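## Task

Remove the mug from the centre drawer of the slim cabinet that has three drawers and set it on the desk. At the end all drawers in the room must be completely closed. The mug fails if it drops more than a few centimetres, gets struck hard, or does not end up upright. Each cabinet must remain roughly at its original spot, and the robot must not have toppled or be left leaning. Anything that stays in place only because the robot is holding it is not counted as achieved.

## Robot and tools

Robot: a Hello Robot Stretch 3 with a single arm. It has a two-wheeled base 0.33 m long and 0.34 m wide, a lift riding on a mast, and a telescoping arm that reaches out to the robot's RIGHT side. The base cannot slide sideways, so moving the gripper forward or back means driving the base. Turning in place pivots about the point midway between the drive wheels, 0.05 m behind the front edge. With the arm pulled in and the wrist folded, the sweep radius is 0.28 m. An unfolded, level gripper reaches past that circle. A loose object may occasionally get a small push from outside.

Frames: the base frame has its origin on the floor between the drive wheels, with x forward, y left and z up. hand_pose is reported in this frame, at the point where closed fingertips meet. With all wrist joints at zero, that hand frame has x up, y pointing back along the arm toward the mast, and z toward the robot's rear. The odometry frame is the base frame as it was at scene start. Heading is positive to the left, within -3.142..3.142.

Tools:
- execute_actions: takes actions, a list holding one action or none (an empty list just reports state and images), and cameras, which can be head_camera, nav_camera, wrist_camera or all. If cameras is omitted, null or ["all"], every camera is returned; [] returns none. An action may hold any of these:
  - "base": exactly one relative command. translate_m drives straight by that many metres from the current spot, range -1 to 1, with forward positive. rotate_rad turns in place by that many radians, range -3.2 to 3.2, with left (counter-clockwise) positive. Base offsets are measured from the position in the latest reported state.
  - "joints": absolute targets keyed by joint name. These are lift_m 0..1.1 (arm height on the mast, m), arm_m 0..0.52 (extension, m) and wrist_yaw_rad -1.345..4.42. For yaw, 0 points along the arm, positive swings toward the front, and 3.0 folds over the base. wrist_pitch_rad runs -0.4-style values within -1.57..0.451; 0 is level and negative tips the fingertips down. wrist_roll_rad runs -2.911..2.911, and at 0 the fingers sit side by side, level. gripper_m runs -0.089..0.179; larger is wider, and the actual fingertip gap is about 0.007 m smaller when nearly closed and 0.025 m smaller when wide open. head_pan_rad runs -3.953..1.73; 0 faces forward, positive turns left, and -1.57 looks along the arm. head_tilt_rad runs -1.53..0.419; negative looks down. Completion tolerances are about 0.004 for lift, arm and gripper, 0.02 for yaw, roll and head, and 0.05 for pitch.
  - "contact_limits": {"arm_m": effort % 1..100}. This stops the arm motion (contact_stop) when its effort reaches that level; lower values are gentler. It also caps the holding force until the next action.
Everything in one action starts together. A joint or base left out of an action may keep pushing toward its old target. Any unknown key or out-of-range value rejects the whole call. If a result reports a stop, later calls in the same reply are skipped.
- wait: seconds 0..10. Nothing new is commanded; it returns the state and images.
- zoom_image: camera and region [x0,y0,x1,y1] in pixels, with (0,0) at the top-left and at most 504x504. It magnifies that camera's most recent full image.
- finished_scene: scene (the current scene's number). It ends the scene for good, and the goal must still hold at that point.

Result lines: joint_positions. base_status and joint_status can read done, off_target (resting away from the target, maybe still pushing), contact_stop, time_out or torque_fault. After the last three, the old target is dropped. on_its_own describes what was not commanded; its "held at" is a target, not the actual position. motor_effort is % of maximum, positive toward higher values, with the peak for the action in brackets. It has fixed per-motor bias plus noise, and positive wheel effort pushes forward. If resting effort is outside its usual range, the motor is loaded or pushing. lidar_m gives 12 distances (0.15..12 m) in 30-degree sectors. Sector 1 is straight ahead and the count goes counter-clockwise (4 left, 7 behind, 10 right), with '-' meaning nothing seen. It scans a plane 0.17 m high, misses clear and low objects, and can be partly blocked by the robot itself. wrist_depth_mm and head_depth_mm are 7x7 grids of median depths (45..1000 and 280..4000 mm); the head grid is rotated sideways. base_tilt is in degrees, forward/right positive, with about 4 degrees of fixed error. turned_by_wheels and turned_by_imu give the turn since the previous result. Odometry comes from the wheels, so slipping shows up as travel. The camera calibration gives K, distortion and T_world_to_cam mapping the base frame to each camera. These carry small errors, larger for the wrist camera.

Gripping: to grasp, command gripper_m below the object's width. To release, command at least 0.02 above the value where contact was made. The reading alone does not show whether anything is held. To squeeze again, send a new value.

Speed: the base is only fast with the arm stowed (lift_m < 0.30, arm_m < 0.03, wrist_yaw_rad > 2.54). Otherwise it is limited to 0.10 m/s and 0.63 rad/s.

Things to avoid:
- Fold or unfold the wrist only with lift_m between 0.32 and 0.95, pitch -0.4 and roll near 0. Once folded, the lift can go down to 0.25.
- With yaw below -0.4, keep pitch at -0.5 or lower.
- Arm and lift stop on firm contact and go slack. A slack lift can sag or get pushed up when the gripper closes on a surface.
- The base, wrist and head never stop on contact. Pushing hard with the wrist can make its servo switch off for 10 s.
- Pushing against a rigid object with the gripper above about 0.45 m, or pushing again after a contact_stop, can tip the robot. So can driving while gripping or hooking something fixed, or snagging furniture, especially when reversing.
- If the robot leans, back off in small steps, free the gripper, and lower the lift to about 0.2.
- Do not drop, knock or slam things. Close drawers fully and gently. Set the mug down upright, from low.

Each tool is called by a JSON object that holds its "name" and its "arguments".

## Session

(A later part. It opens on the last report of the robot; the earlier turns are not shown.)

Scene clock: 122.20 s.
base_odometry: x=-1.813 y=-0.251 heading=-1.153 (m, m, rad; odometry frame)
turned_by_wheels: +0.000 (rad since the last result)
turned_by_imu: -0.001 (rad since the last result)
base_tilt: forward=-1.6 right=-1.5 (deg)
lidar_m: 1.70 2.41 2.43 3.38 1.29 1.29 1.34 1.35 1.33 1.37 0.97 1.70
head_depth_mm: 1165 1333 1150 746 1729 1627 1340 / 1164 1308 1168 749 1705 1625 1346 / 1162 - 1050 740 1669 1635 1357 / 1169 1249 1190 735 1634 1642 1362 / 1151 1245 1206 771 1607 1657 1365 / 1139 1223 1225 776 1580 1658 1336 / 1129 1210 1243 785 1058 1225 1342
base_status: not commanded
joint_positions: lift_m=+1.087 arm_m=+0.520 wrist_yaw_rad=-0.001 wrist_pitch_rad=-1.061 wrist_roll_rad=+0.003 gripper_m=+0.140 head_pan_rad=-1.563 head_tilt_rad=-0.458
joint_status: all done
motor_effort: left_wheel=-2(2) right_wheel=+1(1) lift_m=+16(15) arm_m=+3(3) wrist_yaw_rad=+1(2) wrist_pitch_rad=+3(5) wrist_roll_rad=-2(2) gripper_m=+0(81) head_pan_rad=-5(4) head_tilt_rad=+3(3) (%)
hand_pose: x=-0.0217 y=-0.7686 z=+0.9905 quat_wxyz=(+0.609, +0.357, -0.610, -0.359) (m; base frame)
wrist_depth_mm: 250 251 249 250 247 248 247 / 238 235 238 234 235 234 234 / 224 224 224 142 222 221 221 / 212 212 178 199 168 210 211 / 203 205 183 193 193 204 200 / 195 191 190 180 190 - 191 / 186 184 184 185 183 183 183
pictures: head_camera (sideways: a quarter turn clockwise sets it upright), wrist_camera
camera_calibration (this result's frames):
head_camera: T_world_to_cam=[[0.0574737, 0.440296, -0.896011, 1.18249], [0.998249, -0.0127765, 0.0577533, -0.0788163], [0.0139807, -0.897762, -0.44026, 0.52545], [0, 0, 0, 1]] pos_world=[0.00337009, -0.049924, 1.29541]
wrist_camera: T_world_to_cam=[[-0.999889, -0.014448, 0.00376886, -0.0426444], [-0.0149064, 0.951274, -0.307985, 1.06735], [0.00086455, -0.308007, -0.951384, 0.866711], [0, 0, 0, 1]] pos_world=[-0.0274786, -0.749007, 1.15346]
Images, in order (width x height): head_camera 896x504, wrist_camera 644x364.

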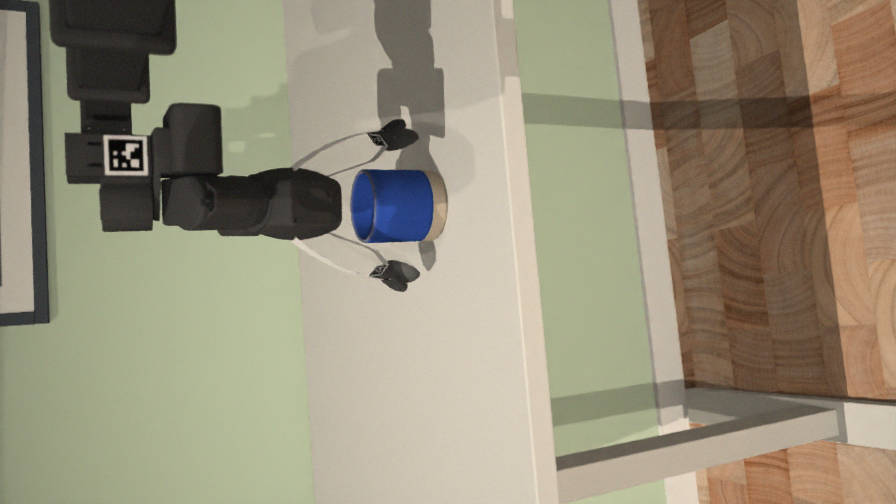

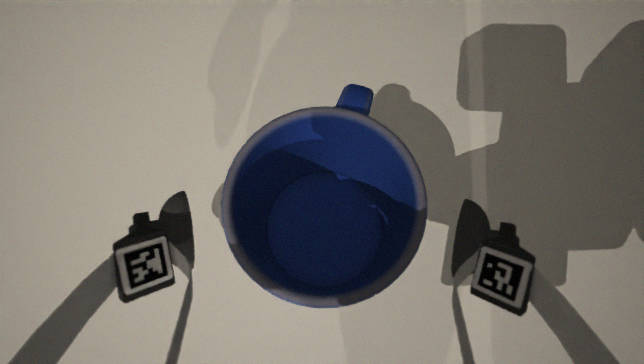

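{"name": "execute_actions", "arguments": {"actions": [{"joints": {"arm_m": 0.41, "lift_m": 1.1}}], "cameras": []}}

{"name": "execute_actions", "arguments": {"actions": [{"base": {"rotate_rad": -1.44}, "joints": {"arm_m": 0.04, "head_pan_rad": -0.2, "head_tilt_rad": -0.4}}], "cameras": ["head_camera"]}}

{"name": "execute_actions", "arguments": {"actions": [{"base": {"translate_m": -1.0}, "joints": {"lift_m": 0.175, "wrist_pitch_rad": 0.0, "wrist_yaw_rad": -0.38, "gripper_m": 0.0, "head_pan_rad": -1.8, "head_tilt_rad": -0.95}}], "cameras": ["head_camera", "wrist_camera"]}}

Scene clock: 126.53 s.
base_odometry: x=-1.813 y=-0.251 heading=-1.153 (m, m, rad; odometry frame)
turned_by_wheels: +0.000 (rad since the last result)
turned_by_imu: -0.001 (rad since the last result)
base_tilt: forward=-1.6 right=-1.5 (deg)
lidar_m: 1.70 2.41 2.43 3.36 1.29 1.30 1.34 1.35 1.33 1.37 0.97 1.70
head_depth_mm: 1157 1310 1148 745 1728 1620 1351 / 1149 1304 1170 735 1689 1632 1350 / 1139 - 1014 736 1664 1643 1359 / 1167 1252 1199 735 1627 1650 1363 / 1149 1238 1209 771 1615 1645 1372 / 1139 1226 1229 779 1588 1657 1338 / 1125 1212 1243 788 1064 1222 1350
base_status: not commanded
joint_positions: lift_m=+1.099 arm_m=+0.410 wrist_yaw_rad=-0.001 wrist_pitch_rad=-1.060 wrist_roll_rad=+0.002 gripper_m=+0.140 head_pan_rad=-1.563 head_tilt_rad=-0.458
joint_status: all done
motor_effort: left_wheel=-1(2) right_wheel=+2(2) lift_m=+24(25) arm_m=-3(3) wrist_yaw_rad=+2(1) wrist_pitch_rad=+3(3) wrist_roll_rad=-2(2) gripper_m=+0(1) head_pan_rad=-4(3) head_tilt_rad=+3(3) (%)
hand_pose: x=-0.0217 y=-0.6594 z=+1.0028 quat_wxyz=(+0.609, +0.357, -0.611, -0.359) (m; base frame)
wrist_depth_mm: 266 264 260 218 260 261 265 / 252 252 249 172 245 249 250 / 240 238 238 231 235 234 234 / 225 225 225 224 223 225 221 / 215 216 216 215 214 216 212 / 205 202 205 205 203 - - / 198 199 - - - - -
pictures: none
No camera images: the call's "cameras" was empty. Leave "cameras" out to get every camera's image.

Scene clock: 130.47 s.
base_odometry: x=-1.813 y=-0.251 heading=-2.593 (m, m, rad; odometry frame)
turned_by_wheels: -1.440 (rad since the last result)
turned_by_imu: -1.447 (rad since the last result)
base_tilt: forward=-1.7 right=-1.7 (deg)
lidar_m: 0.97 0.97 1.70 2.42 2.43 2.73 3.38 1.29 1.39 1.34 1.33 1.35
head_depth_mm: 1256 1344 1384 831 1712 1698 1388 / 1213 1316 1369 838 1673 1709 1404 / 1185 1287 1348 847 1633 1701 1409 / 1163 1259 1316 753 1596 1682 1409 / 1140 1234 1298 817 698 1651 1421 / 1132 1213 1277 868 702 1633 1419 / 1117 1191 1251 877 675 1573 1289
base_status: done
joint_positions: lift_m=+1.099 arm_m=+0.040 wrist_yaw_rad=-0.001 wrist_pitch_rad=-1.060 wrist_roll_rad=+0.002 gripper_m=+0.140 head_pan_rad=-0.207 head_tilt_rad=-0.408
joint_status: all done
motor_effort: left_wheel=+0(5) right_wheel=-2(6) lift_m=+23(24) arm_m=-3(3) wrist_yaw_rad=+2(1) wrist_pitch_rad=+3(3) wrist_roll_rad=-1(2) gripper_m=+0(1) head_pan_rad=+4(45) head_tilt_rad=+3(7) (%)
hand_pose: x=-0.0217 y=-0.2896 z=+1.0028 quat_wxyz=(+0.610, +0.357, -0.610, -0.358) (m; base frame)
wrist_depth_mm: - - - - - - - / - - - - - - - / - - - - - - - / - - - - - - - / - - - - - - - / - - - - - - - / - - - - - - -
pictures: head_camera (sideways: a quarter turn clockwise sets it upright)
camera_calibration (this result's frames):
head_camera: T_world_to_cam=[[-0.374027, 0.140807, -0.916666, 1.21207], [0.222498, 0.973164, 0.0586996, -0.07532], [0.900332, -0.182001, -0.395319, 0.461563], [0, 0, 0, 1]] pos_world=[0.0545463, -0.0133643, 1.29795]
Images, in order (width x height): head_camera 896x504.

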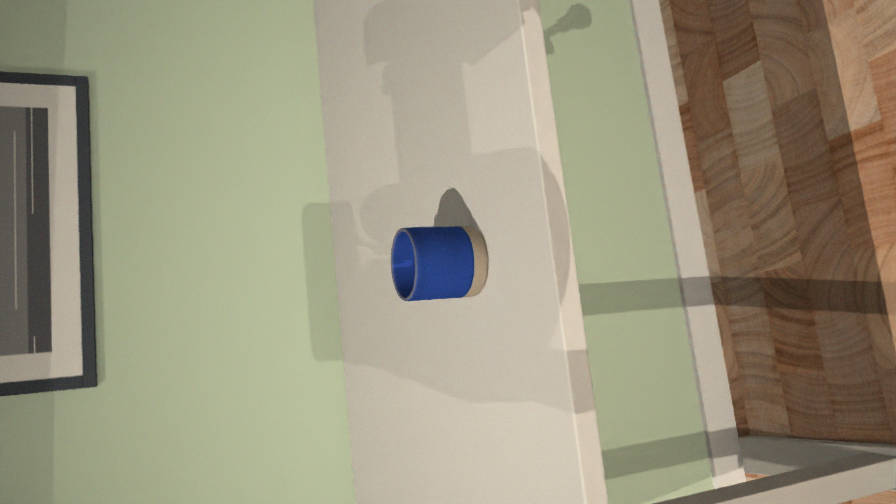

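Scene clock: 141.57 s.
base_odometry: x=-0.960 y=+0.271 heading=-2.593 (m, m, rad; odometry frame)
turned_by_wheels: +0.000 (rad since the last result)
turned_by_imu: -0.003 (rad since the last result)
base_tilt: forward=-1.6 right=-1.5 (deg)
lidar_m: 1.95 2.28 2.34 1.99 2.00 2.48 2.38 1.93 0.80 0.77 1.39 1.90
head_depth_mm: 1396 1644 1756 1538 1337 1217 1115 / 1353 1514 1123 1253 1298 1220 1139 / 1325 1244 1106 1284 1197 1246 - / 1283 1258 1088 1264 1199 1247 1123 / 1263 1252 1115 1507 1382 1240 1118 / 1231 1414 1673 1568 1388 1240 1118 / 1204 1387 1638 1568 1395 1247 1127
base_status: done
joint_positions: lift_m=+0.175 arm_m=+0.040 wrist_yaw_rad=-0.378 wrist_pitch_rad=-0.024 wrist_roll_rad=+0.002 gripper_m=+0.000 head_pan_rad=-1.793 head_tilt_rad=-0.938
joint_status: all done
motor_effort: left_wheel=+1(3) right_wheel=-1(6) lift_m=+13(20) arm_m=-3(3) wrist_yaw_rad=-2(3) wrist_pitch_rad=+7(7) wrist_roll_rad=-1(1) gripper_m=-2(80) head_pan_rad=-3(42) head_tilt_rad=-4(26) (%)
hand_pose: x=-0.1158 y=-0.4228 z=+0.2838 quat_wxyz=(+0.693, -0.124, -0.696, -0.141) (m; base frame)
wrist_depth_mm: 811 897 442 498 563 - - / 850 914 457 517 601 - - / 879 923 211 239 269 314 - / 896 973 220 246 276 323 - / 867 882 228 - 304 364 874 / 613 611 233 560 620 614 629 / 486 476 474 481 479 486 468
pictures: head_camera (sideways: a quarter turn clockwise sets it upright), wrist_camera
camera_calibration (this result's frames):
head_camera: T_world_to_cam=[[0.236516, 0.77069, -0.59169, 0.784732], [0.963699, -0.263709, 0.041733, -0.0577172], [-0.123871, -0.580082, -0.805085, 1.00086], [0, 0, 0, 1]] pos_world=[-0.00600329, -0.0394272, 1.2725]
wrist_camera: T_world_to_cam=[[-0.93123, 0.364055, 0.0165585, 0.0353076], [0.0645366, 0.209458, -0.975685, 0.404371], [-0.358671, -0.907519, -0.218549, -0.202061], [0, 0, 0, 1]] pos_world=[-0.0656908, -0.280928, 0.349794]
Images, in order (width x height): head_camera 896x504, wrist_camera 644x364.

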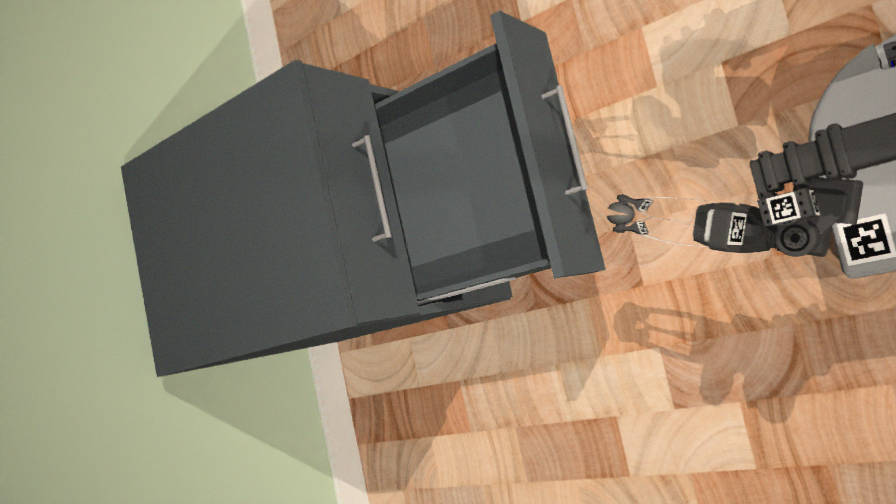

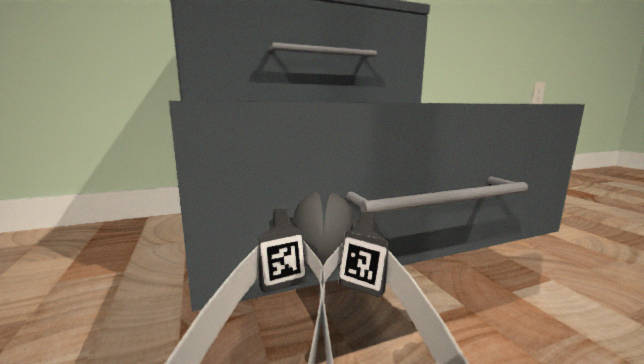

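{"name": "execute_actions", "arguments": {"actions": []}}

Scene clock: 143.60 s.
base_odometry: x=-0.960 y=+0.271 heading=-2.593 (m, m, rad; odometry frame)
turned_by_wheels: +0.000 (rad since the last result)
turned_by_imu: -0.001 (rad since the last result)
base_tilt: forward=-1.7 right=-1.6 (deg)
lidar_m: 1.95 2.27 2.34 1.98 2.00 2.47 2.39 1.93 0.80 0.77 1.39 1.89
head_depth_mm: 1395 1642 1752 1536 1334 1216 1114 / 1355 1515 1123 1256 1305 1225 1143 / 1326 1243 1104 1284 1200 1247 - / 1291 1247 1090 1267 1200 1247 1127 / 1263 1255 1115 1495 1378 1241 1121 / 1229 1417 1684 1564 1386 1244 1121 / 1202 1389 1649 1575 1381 1244 1125
base_status: done
joint_positions: lift_m=+0.175 arm_m=+0.040 wrist_yaw_rad=-0.378 wrist_pitch_rad=-0.024 wrist_roll_rad=+0.002 gripper_m=+0.000 head_pan_rad=-1.793 head_tilt_rad=-0.938
joint_status: all done
motor_effort: left_wheel=+0(3) right_wheel=-1(6) lift_m=+14(20) arm_m=-3(3) wrist_yaw_rad=-3(3) wrist_pitch_rad=+7(7) wrist_roll_rad=-1(1) gripper_m=-2(80) head_pan_rad=-4(42) head_tilt_rad=-4(26) (%)
hand_pose: x=-0.1158 y=-0.4228 z=+0.2838 quat_wxyz=(+0.693, -0.124, -0.696, -0.141) (m; base frame)
wrist_depth_mm: 818 903 445 491 566 - - / 823 916 451 523 595 - - / 828 921 213 238 271 317 - / 904 992 219 246 275 326 - / 883 862 227 - 299 361 902 / 619 620 234 554 615 620 620 / 481 481 476 481 470 485 483
pictures: head_camera (sideways: a quarter turn clockwise sets it upright), nav_camera (sideways: a quarter turn counterclockwise sets it upright), wrist_camera
camera_calibration (this result's frames):
head_camera: T_world_to_cam=[[0.236516, 0.77069, -0.59169, 0.784732], [0.963699, -0.263708, 0.041733, -0.0577172], [-0.12387, -0.580082, -0.805085, 1.00086], [0, 0, 0, 1]] pos_world=[-0.00600328, -0.0394272, 1.2725]
nav_camera: T_world_to_cam=[[-0.215112, -0.746959, 0.62911, -0.769236], [-0.960004, 0.279954, 0.0041415, 0.0545701], [-0.179216, -0.603057, -0.777305, 0.973935], [0, 0, 0, 1]] pos_world=[0.0614597, -0.00252589, 1.24075]
wrist_camera: T_world_to_cam=[[-0.93123, 0.364055, 0.0165584, 0.0353077], [0.0645367, 0.209458, -0.975685, 0.404371], [-0.358671, -0.907519, -0.218549, -0.202061], [0, 0, 0, 1]] pos_world=[-0.0656909, -0.280927, 0.349794]
Images, in order (width x height): head_camera 896x504, nav_camera 672x504, wrist_camera 644x364.

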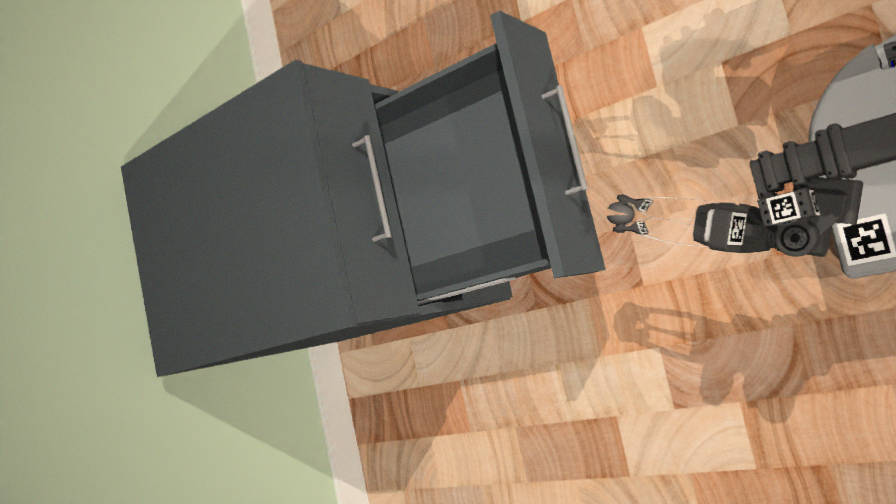

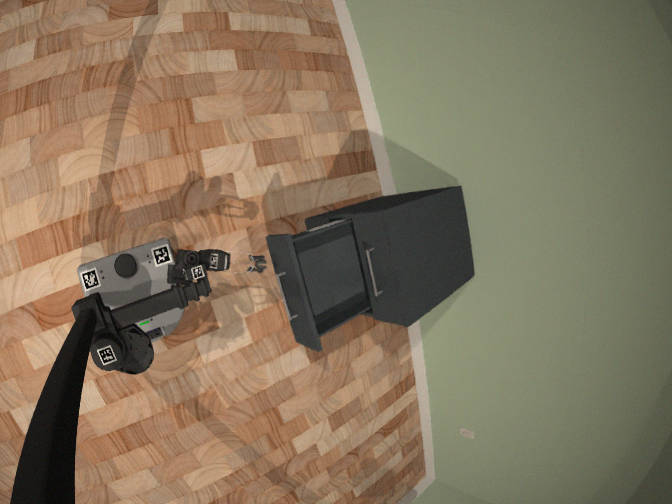

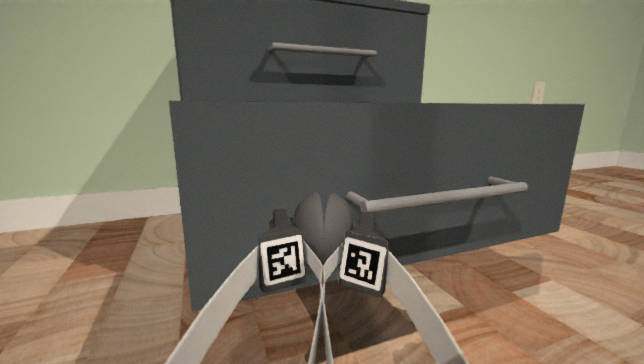

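{"name": "execute_actions", "arguments": {"actions": [{"joints": {"arm_m": 0.33}, "contact_limits": {"arm_m": 12}}], "cameras": ["head_camera", "wrist_camera"]}}

Scene clock: 147.87 s.
base_odometry: x=-0.960 y=+0.271 heading=-2.593 (m, m, rad; odometry frame)
turned_by_wheels: +0.000 (rad since the last result)
turned_by_imu: -0.001 (rad since the last result)
base_tilt: forward=-1.5 right=-1.6 (deg)
lidar_m: 1.94 2.28 2.34 1.98 2.00 2.48 2.38 1.92 0.80 0.77 1.39 1.89
head_depth_mm: 1389 1639 1750 1532 1360 1218 1115 / 1359 1498 1121 1433 1362 1227 1142 / 1327 1238 1103 1357 1374 1230 - / 1293 1250 1089 1214 - 1231 1134 / 1264 1257 1116 1506 1377 1234 1121 / 1229 1422 1686 1556 1378 1244 1122 / 1204 1383 1643 1570 1386 1245 1129
base_status: not commanded
joint_positions: lift_m=+0.175 arm_m=+0.330 wrist_yaw_rad=-0.379 wrist_pitch_rad=-0.024 wrist_roll_rad=+0.002 gripper_m=+0.000 head_pan_rad=-1.793 head_tilt_rad=-0.939
joint_status: all done
motor_effort: left_wheel=+0(3) right_wheel=-2(10) lift_m=+13(13) arm_m=+4(12) wrist_yaw_rad=-1(7) wrist_pitch_rad=+7(8) wrist_roll_rad=-1(1) gripper_m=-2(2) head_pan_rad=-4(5) head_tilt_rad=-3(4) (%)
contact_limits: arm_m 12 (drawing in: default 23, maximum 38; extending or still: default 32, maximum 52)
hand_pose: x=-0.1159 y=-0.7121 z=+0.2839 quat_wxyz=(+0.693, -0.125, -0.696, -0.141) (m; base frame)
wrist_depth_mm: 606 610 186 207 231 261 308 / 613 635 190 217 246 279 328 / 649 670 156 173 196 228 271 / 653 677 161 181 205 242 287 / 674 724 166 - 212 251 307 / 596 598 170 198 235 332 626 / 472 481 184 253 304 378 477
pictures: head_camera (sideways: a quarter turn clockwise sets it upright), wrist_camera
camera_calibration (this result's frames):
head_camera: T_world_to_cam=[[0.236807, 0.771459, -0.590571, 0.783273], [0.963649, -0.263902, 0.0416705, -0.0576355], [-0.123706, -0.578971, -0.805909, 1.00193], [0, 0, 0, 1]] pos_world=[-0.00599985, -0.0393856, 1.27244]
wrist_camera: T_world_to_cam=[[-0.931033, 0.36456, 0.0165601, 0.140908], [0.0645173, 0.209092, -0.975765, 0.464839], [-0.359187, -0.907401, -0.218192, -0.464763], [0, 0, 0, 1]] pos_world=[-0.0657373, -0.57029, 0.349833]
Images, in order (width x height): head_camera 896x504, wrist_camera 644x364.

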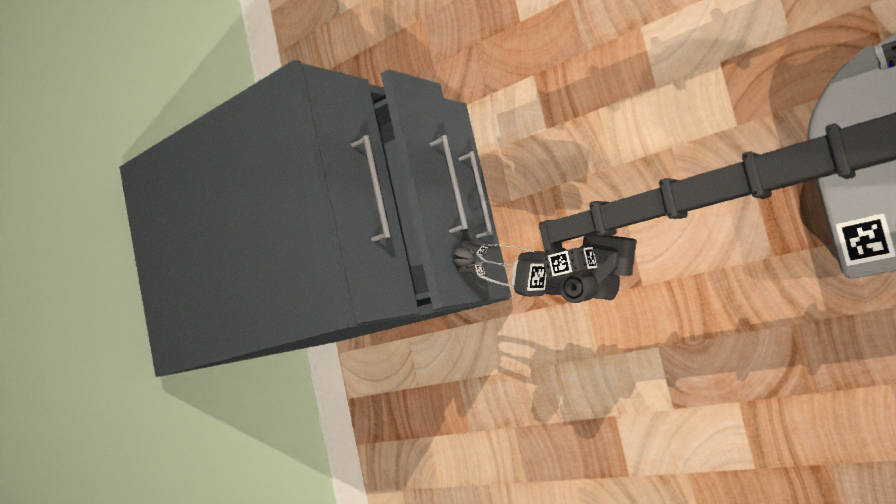

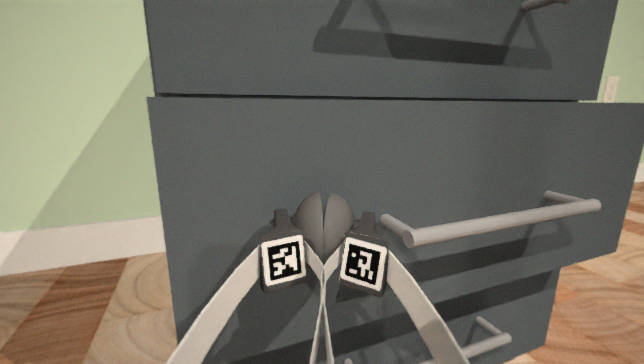

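{"name": "execute_actions", "arguments": {"actions": [{"joints": {"arm_m": 0.385}, "contact_limits": {"arm_m": 12}}], "cameras": ["head_camera", "wrist_camera"]}}

Scene clock: 150.40 s.
base_odometry: x=-0.960 y=+0.271 heading=-2.592 (m, m, rad; odometry frame)
turned_by_wheels: +0.000 (rad since the last result)
turned_by_imu: +0.000 (rad since the last result)
base_tilt: forward=-1.6 right=-1.6 (deg)
lidar_m: 1.95 2.27 2.34 1.99 2.00 2.47 2.39 1.93 0.81 0.78 1.39 1.89
head_depth_mm: 1400 1646 1754 1529 1358 1219 1114 / 1355 1510 1126 1452 1363 1223 1142 / 1319 1239 1104 1341 1370 1230 - / 1295 1248 1088 1256 1331 1233 1133 / 1259 1260 1114 1503 1381 1236 1123 / 1232 1418 1676 1560 1388 1238 1125 / 1202 1389 1650 1580 1389 1242 1122
base_status: not commanded
joint_positions: lift_m=+0.175 arm_m=+0.380 wrist_yaw_rad=-0.375 wrist_pitch_rad=-0.025 wrist_roll_rad=+0.002 gripper_m=+0.000 head_pan_rad=-1.793 head_tilt_rad=-0.939
joint_status: arm_m contact_stop (moved +0.050 of +0.055)
on_its_own: arm_m is slack since a contact_stop, until your next command for it (your +0.385 is given up)
motor_effort: left_wheel=+4(6) right_wheel=-10(19) lift_m=+14(13) arm_m=+1(12) wrist_yaw_rad=-5(9) wrist_pitch_rad=+7(8) wrist_roll_rad=-1(1) gripper_m=-1(2) head_pan_rad=-4(4) head_tilt_rad=-4(4) (%)
contact_limits: arm_m 12 (drawing in: default 23, maximum 38; extending or still: default 32, maximum 52)
hand_pose: x=-0.1151 y=-0.7628 z=+0.2835 quat_wxyz=(+0.693, -0.123, -0.697, -0.141) (m; base frame)
wrist_depth_mm: 564 576 142 157 177 202 233 / 561 605 147 164 186 213 250 / 587 617 153 170 194 222 266 / 605 649 158 176 202 235 277 / 616 654 164 - 211 243 299 / 614 607 167 197 229 265 328 / 473 468 182 205 230 281 353
pictures: head_camera (sideways: a quarter turn clockwise sets it upright), wrist_camera
camera_calibration (this result's frames):
head_camera: T_world_to_cam=[[0.236807, 0.771459, -0.590571, 0.783273], [0.963649, -0.263902, 0.0416705, -0.0576355], [-0.123706, -0.578971, -0.805909, 1.00193], [0, 0, 0, 1]] pos_world=[-0.00599987, -0.0393856, 1.27244]
wrist_camera: T_world_to_cam=[[-0.932203, 0.361558, 0.0165514, 0.157677], [0.0643789, 0.210641, -0.975441, 0.476082], [-0.356165, -0.908243, -0.219637, -0.510404], [0, 0, 0, 1]] pos_world=[-0.0654507, -0.620863, 0.349677]
Images, in order (width x height): head_camera 896x504, wrist_camera 644x364.

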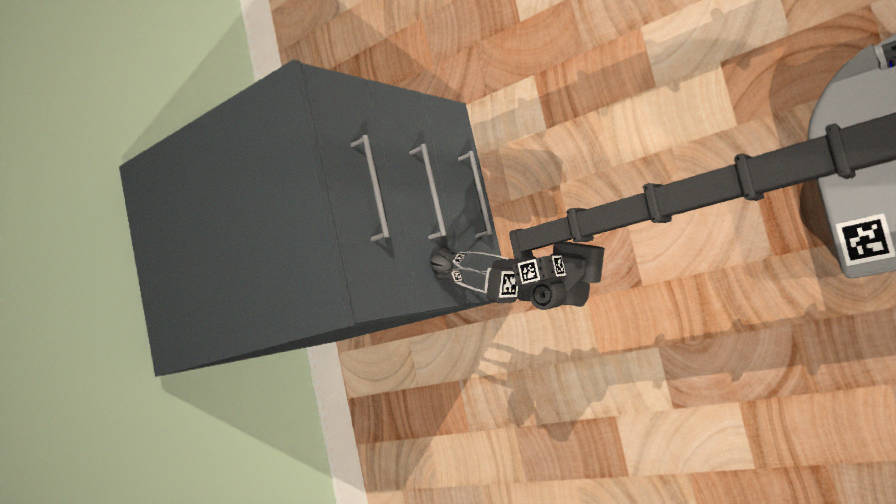

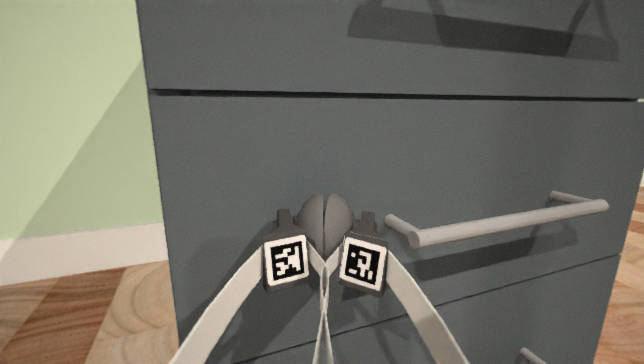

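The drawer is flush. Retracting the arm and checking.

{"name": "execute_actions", "arguments": {"actions": [{"joints": {"arm_m": 0.3}}]}}

Scene clock: 152.87 s.
base_odometry: x=-0.960 y=+0.271 heading=-2.593 (m, m, rad; odometry frame)
turned_by_wheels: +0.000 (rad since the last result)
turned_by_imu: -0.001 (rad since the last result)
base_tilt: forward=-1.5 right=-1.6 (deg)
lidar_m: 1.95 2.27 2.33 1.98 2.00 2.48 2.38 1.93 0.81 0.77 1.40 1.89
head_depth_mm: 1394 1643 1763 1535 1351 1216 1111 / 1354 1508 1118 1463 1359 1223 1141 / 1328 1245 1100 1339 1374 1225 - / 1289 1251 1085 1272 - 1228 1135 / 1264 1250 1110 1504 1381 1239 1117 / 1235 1416 1676 1565 1383 1238 1121 / 1212 1390 1649 1583 1383 1245 1126
base_status: not commanded
joint_positions: lift_m=+0.175 arm_m=+0.300 wrist_yaw_rad=-0.378 wrist_pitch_rad=-0.024 wrist_roll_rad=+0.002 gripper_m=+0.000 head_pan_rad=-1.793 head_tilt_rad=-0.939
joint_status: all done
motor_effort: left_wheel=+2(4) right_wheel=-2(8) lift_m=+13(14) arm_m=-3(4) wrist_yaw_rad=-3(6) wrist_pitch_rad=+7(7) wrist_roll_rad=-1(2) gripper_m=-2(2) head_pan_rad=-4(3) head_tilt_rad=-4(4) (%)
hand_pose: x=-0.1158 y=-0.6828 z=+0.2838 quat_wxyz=(+0.693, -0.124, -0.696, -0.141) (m; base frame)
wrist_depth_mm: 621 649 214 236 265 298 - / 640 660 224 250 285 318 - / 661 678 228 258 292 335 - / 678 716 238 262 298 358 - / 674 737 247 - 327 378 860 / 605 602 252 294 347 399 606 / 476 477 274 307 340 436 474
pictures: head_camera (sideways: a quarter turn clockwise sets it upright), nav_camera (sideways: a quarter turn counterclockwise sets it upright), wrist_camera
camera_calibration (this result's frames):
head_camera: T_world_to_cam=[[0.236807, 0.771459, -0.590571, 0.783273], [0.963649, -0.263902, 0.0416705, -0.0576355], [-0.123706, -0.578971, -0.805909, 1.00193], [0, 0, 0, 1]] pos_world=[-0.00599986, -0.0393856, 1.27244]
nav_camera: T_world_to_cam=[[-0.215411, -0.747781, 0.62803, -0.767826], [-0.959966, 0.280085, 0.00422716, 0.0544584], [-0.179063, -0.601976, -0.778178, 0.975068], [0, 0, 0, 1]] pos_world=[0.0614781, -0.00245079, 1.24076]
wrist_camera: T_world_to_cam=[[-0.931169, 0.364212, 0.0165584, 0.130038], [0.0645617, 0.209421, -0.975692, 0.458819], [-0.358827, -0.907465, -0.218521, -0.438016], [0, 0, 0, 1]] pos_world=[-0.0657066, -0.540932, 0.349797]
Images, in order (width x height): head_camera 896x504, nav_camera 672x504, wrist_camera 644x364.

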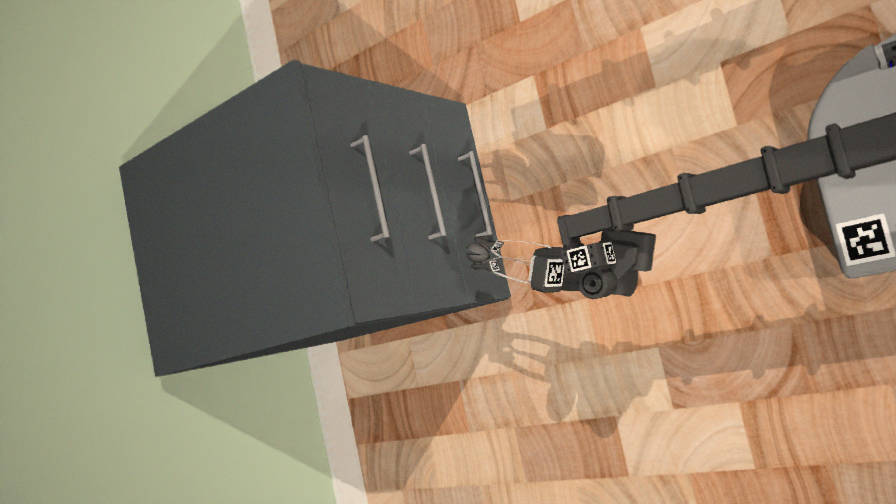

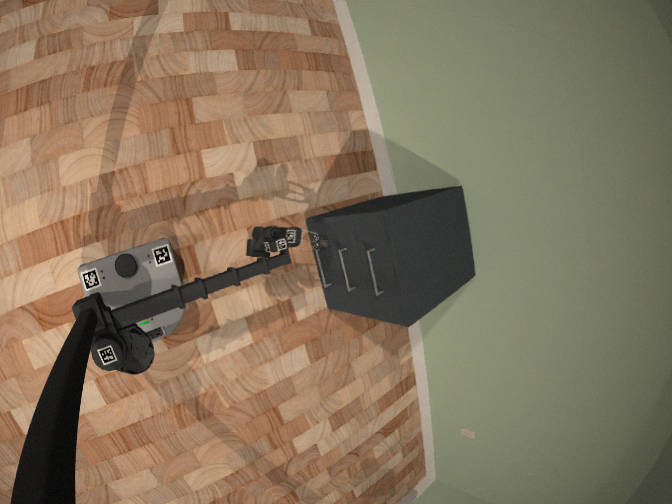

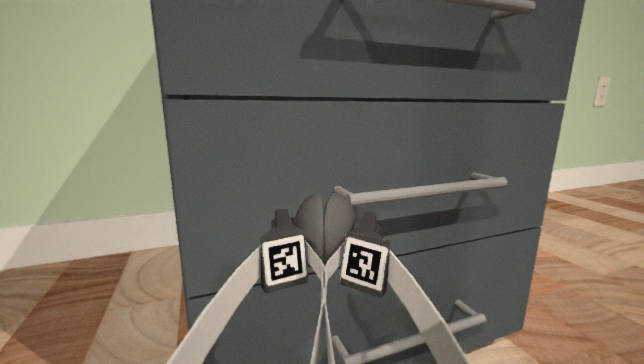

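{"name": "execute_actions", "arguments": {"actions": [{"joints": {"head_pan_rad": 1.4, "head_tilt_rad": -0.35}}], "cameras": ["head_camera", "nav_camera"]}}

Scene clock: 158.27 s.
base_odometry: x=-0.960 y=+0.271 heading=-2.593 (m, m, rad; odometry frame)
turned_by_wheels: +0.000 (rad since the last result)
turned_by_imu: -0.001 (rad since the last result)
base_tilt: forward=-1.7 right=-1.7 (deg)
lidar_m: 1.95 2.28 2.34 1.98 2.00 2.48 2.39 1.93 0.81 0.77 1.39 1.89
head_depth_mm: 2202 2356 2493 2707 2354 1801 1459 / 2171 2315 2464 2633 2388 1801 1460 / 2136 2276 2440 2565 2384 1808 1466 / 2109 2247 2372 2519 2409 1817 1473 / 2070 2191 2310 2479 2421 1844 1478 / 2042 2168 2295 2426 2431 1851 1489 / 2007 2128 2264 2388 2254 1854 1494
base_status: not commanded
joint_positions: lift_m=+0.175 arm_m=+0.300 wrist_yaw_rad=-0.378 wrist_pitch_rad=-0.024 wrist_roll_rad=+0.002 gripper_m=+0.000 head_pan_rad=+1.393 head_tilt_rad=-0.359
joint_status: all done
motor_effort: left_wheel=+1(1) right_wheel=-2(2) lift_m=+14(14) arm_m=-4(3) wrist_yaw_rad=-2(2) wrist_pitch_rad=+7(7) wrist_roll_rad=-1(1) gripper_m=-2(1) head_pan_rad=+4(43) head_tilt_rad=+3(26) (%)
hand_pose: x=-0.1158 y=-0.6828 z=+0.2838 quat_wxyz=(+0.693, -0.124, -0.696, -0.141) (m; base frame)
wrist_depth_mm: 621 651 213 237 268 300 - / 640 682 222 250 283 322 - / 675 693 230 257 289 334 - / 669 733 237 263 301 355 - / 690 721 247 - 324 379 867 / 609 621 254 294 344 405 622 / 471 481 273 306 338 441 478
pictures: head_camera (sideways: a quarter turn clockwise sets it upright), nav_camera (sideways: a quarter turn counterclockwise sets it upright)
camera_calibration (this result's frames):
head_camera: T_world_to_cam=[[-0.121811, -0.333034, -0.935013, 1.23448], [-0.979727, 0.191297, 0.0594996, -0.0690316], [0.15905, 0.923306, -0.349585, 0.406567], [0, 0, 0, 1]] pos_world=[0.0180762, 0.0489431, 1.30049]
nav_camera: T_world_to_cam=[[0.0986532, 0.292705, 0.9511, -1.19096], [0.972789, -0.229714, -0.0302075, 0.0875087], [0.20964, 0.9282, -0.307402, 0.36022], [0, 0, 0, 1]] pos_world=[-0.0431522, 0.034344, 1.2461]
Images, in order (width x height): head_camera 896x504, nav_camera 672x504.

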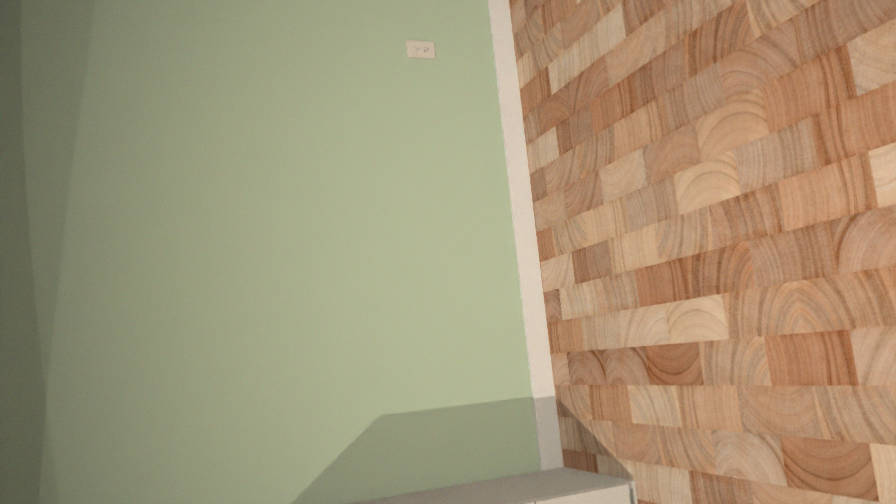

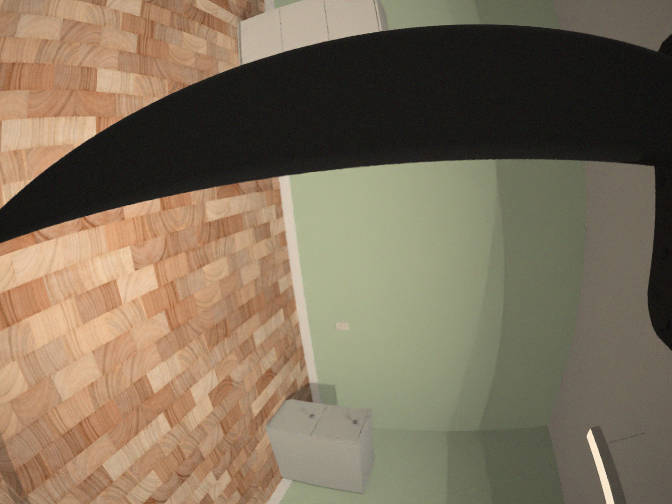

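{"name": "zoom_image", "arguments": {"camera": "nav_camera", "region": [250, 380, 400, 504]}}

{"name": "zoom_image", "arguments": {"camera": "nav_camera", "region": [225, 0, 405, 80]}}

Region (250, 380, 400, 504) of nav_camera's 672x504 image, scaled by 3.360, with more detail than that image has; it fills the top 417 rows of this view, and the rest is white.

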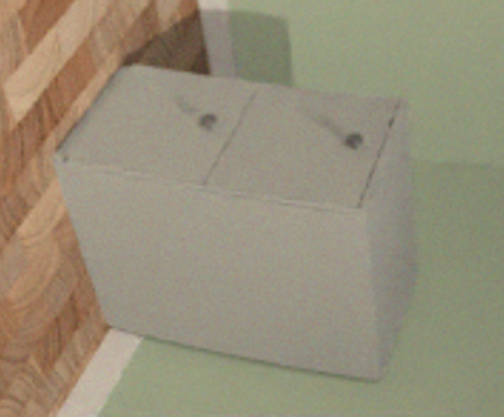

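Region (225, 0, 405, 80) of nav_camera's 672x504 image, scaled by 2.800, with more detail than that image has.

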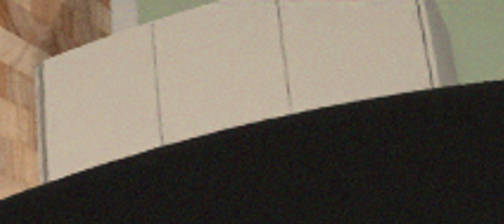

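All drawers look shut.

{"name": "finished_scene", "arguments": {"scene": 2}}

The scene is finished: the task was done.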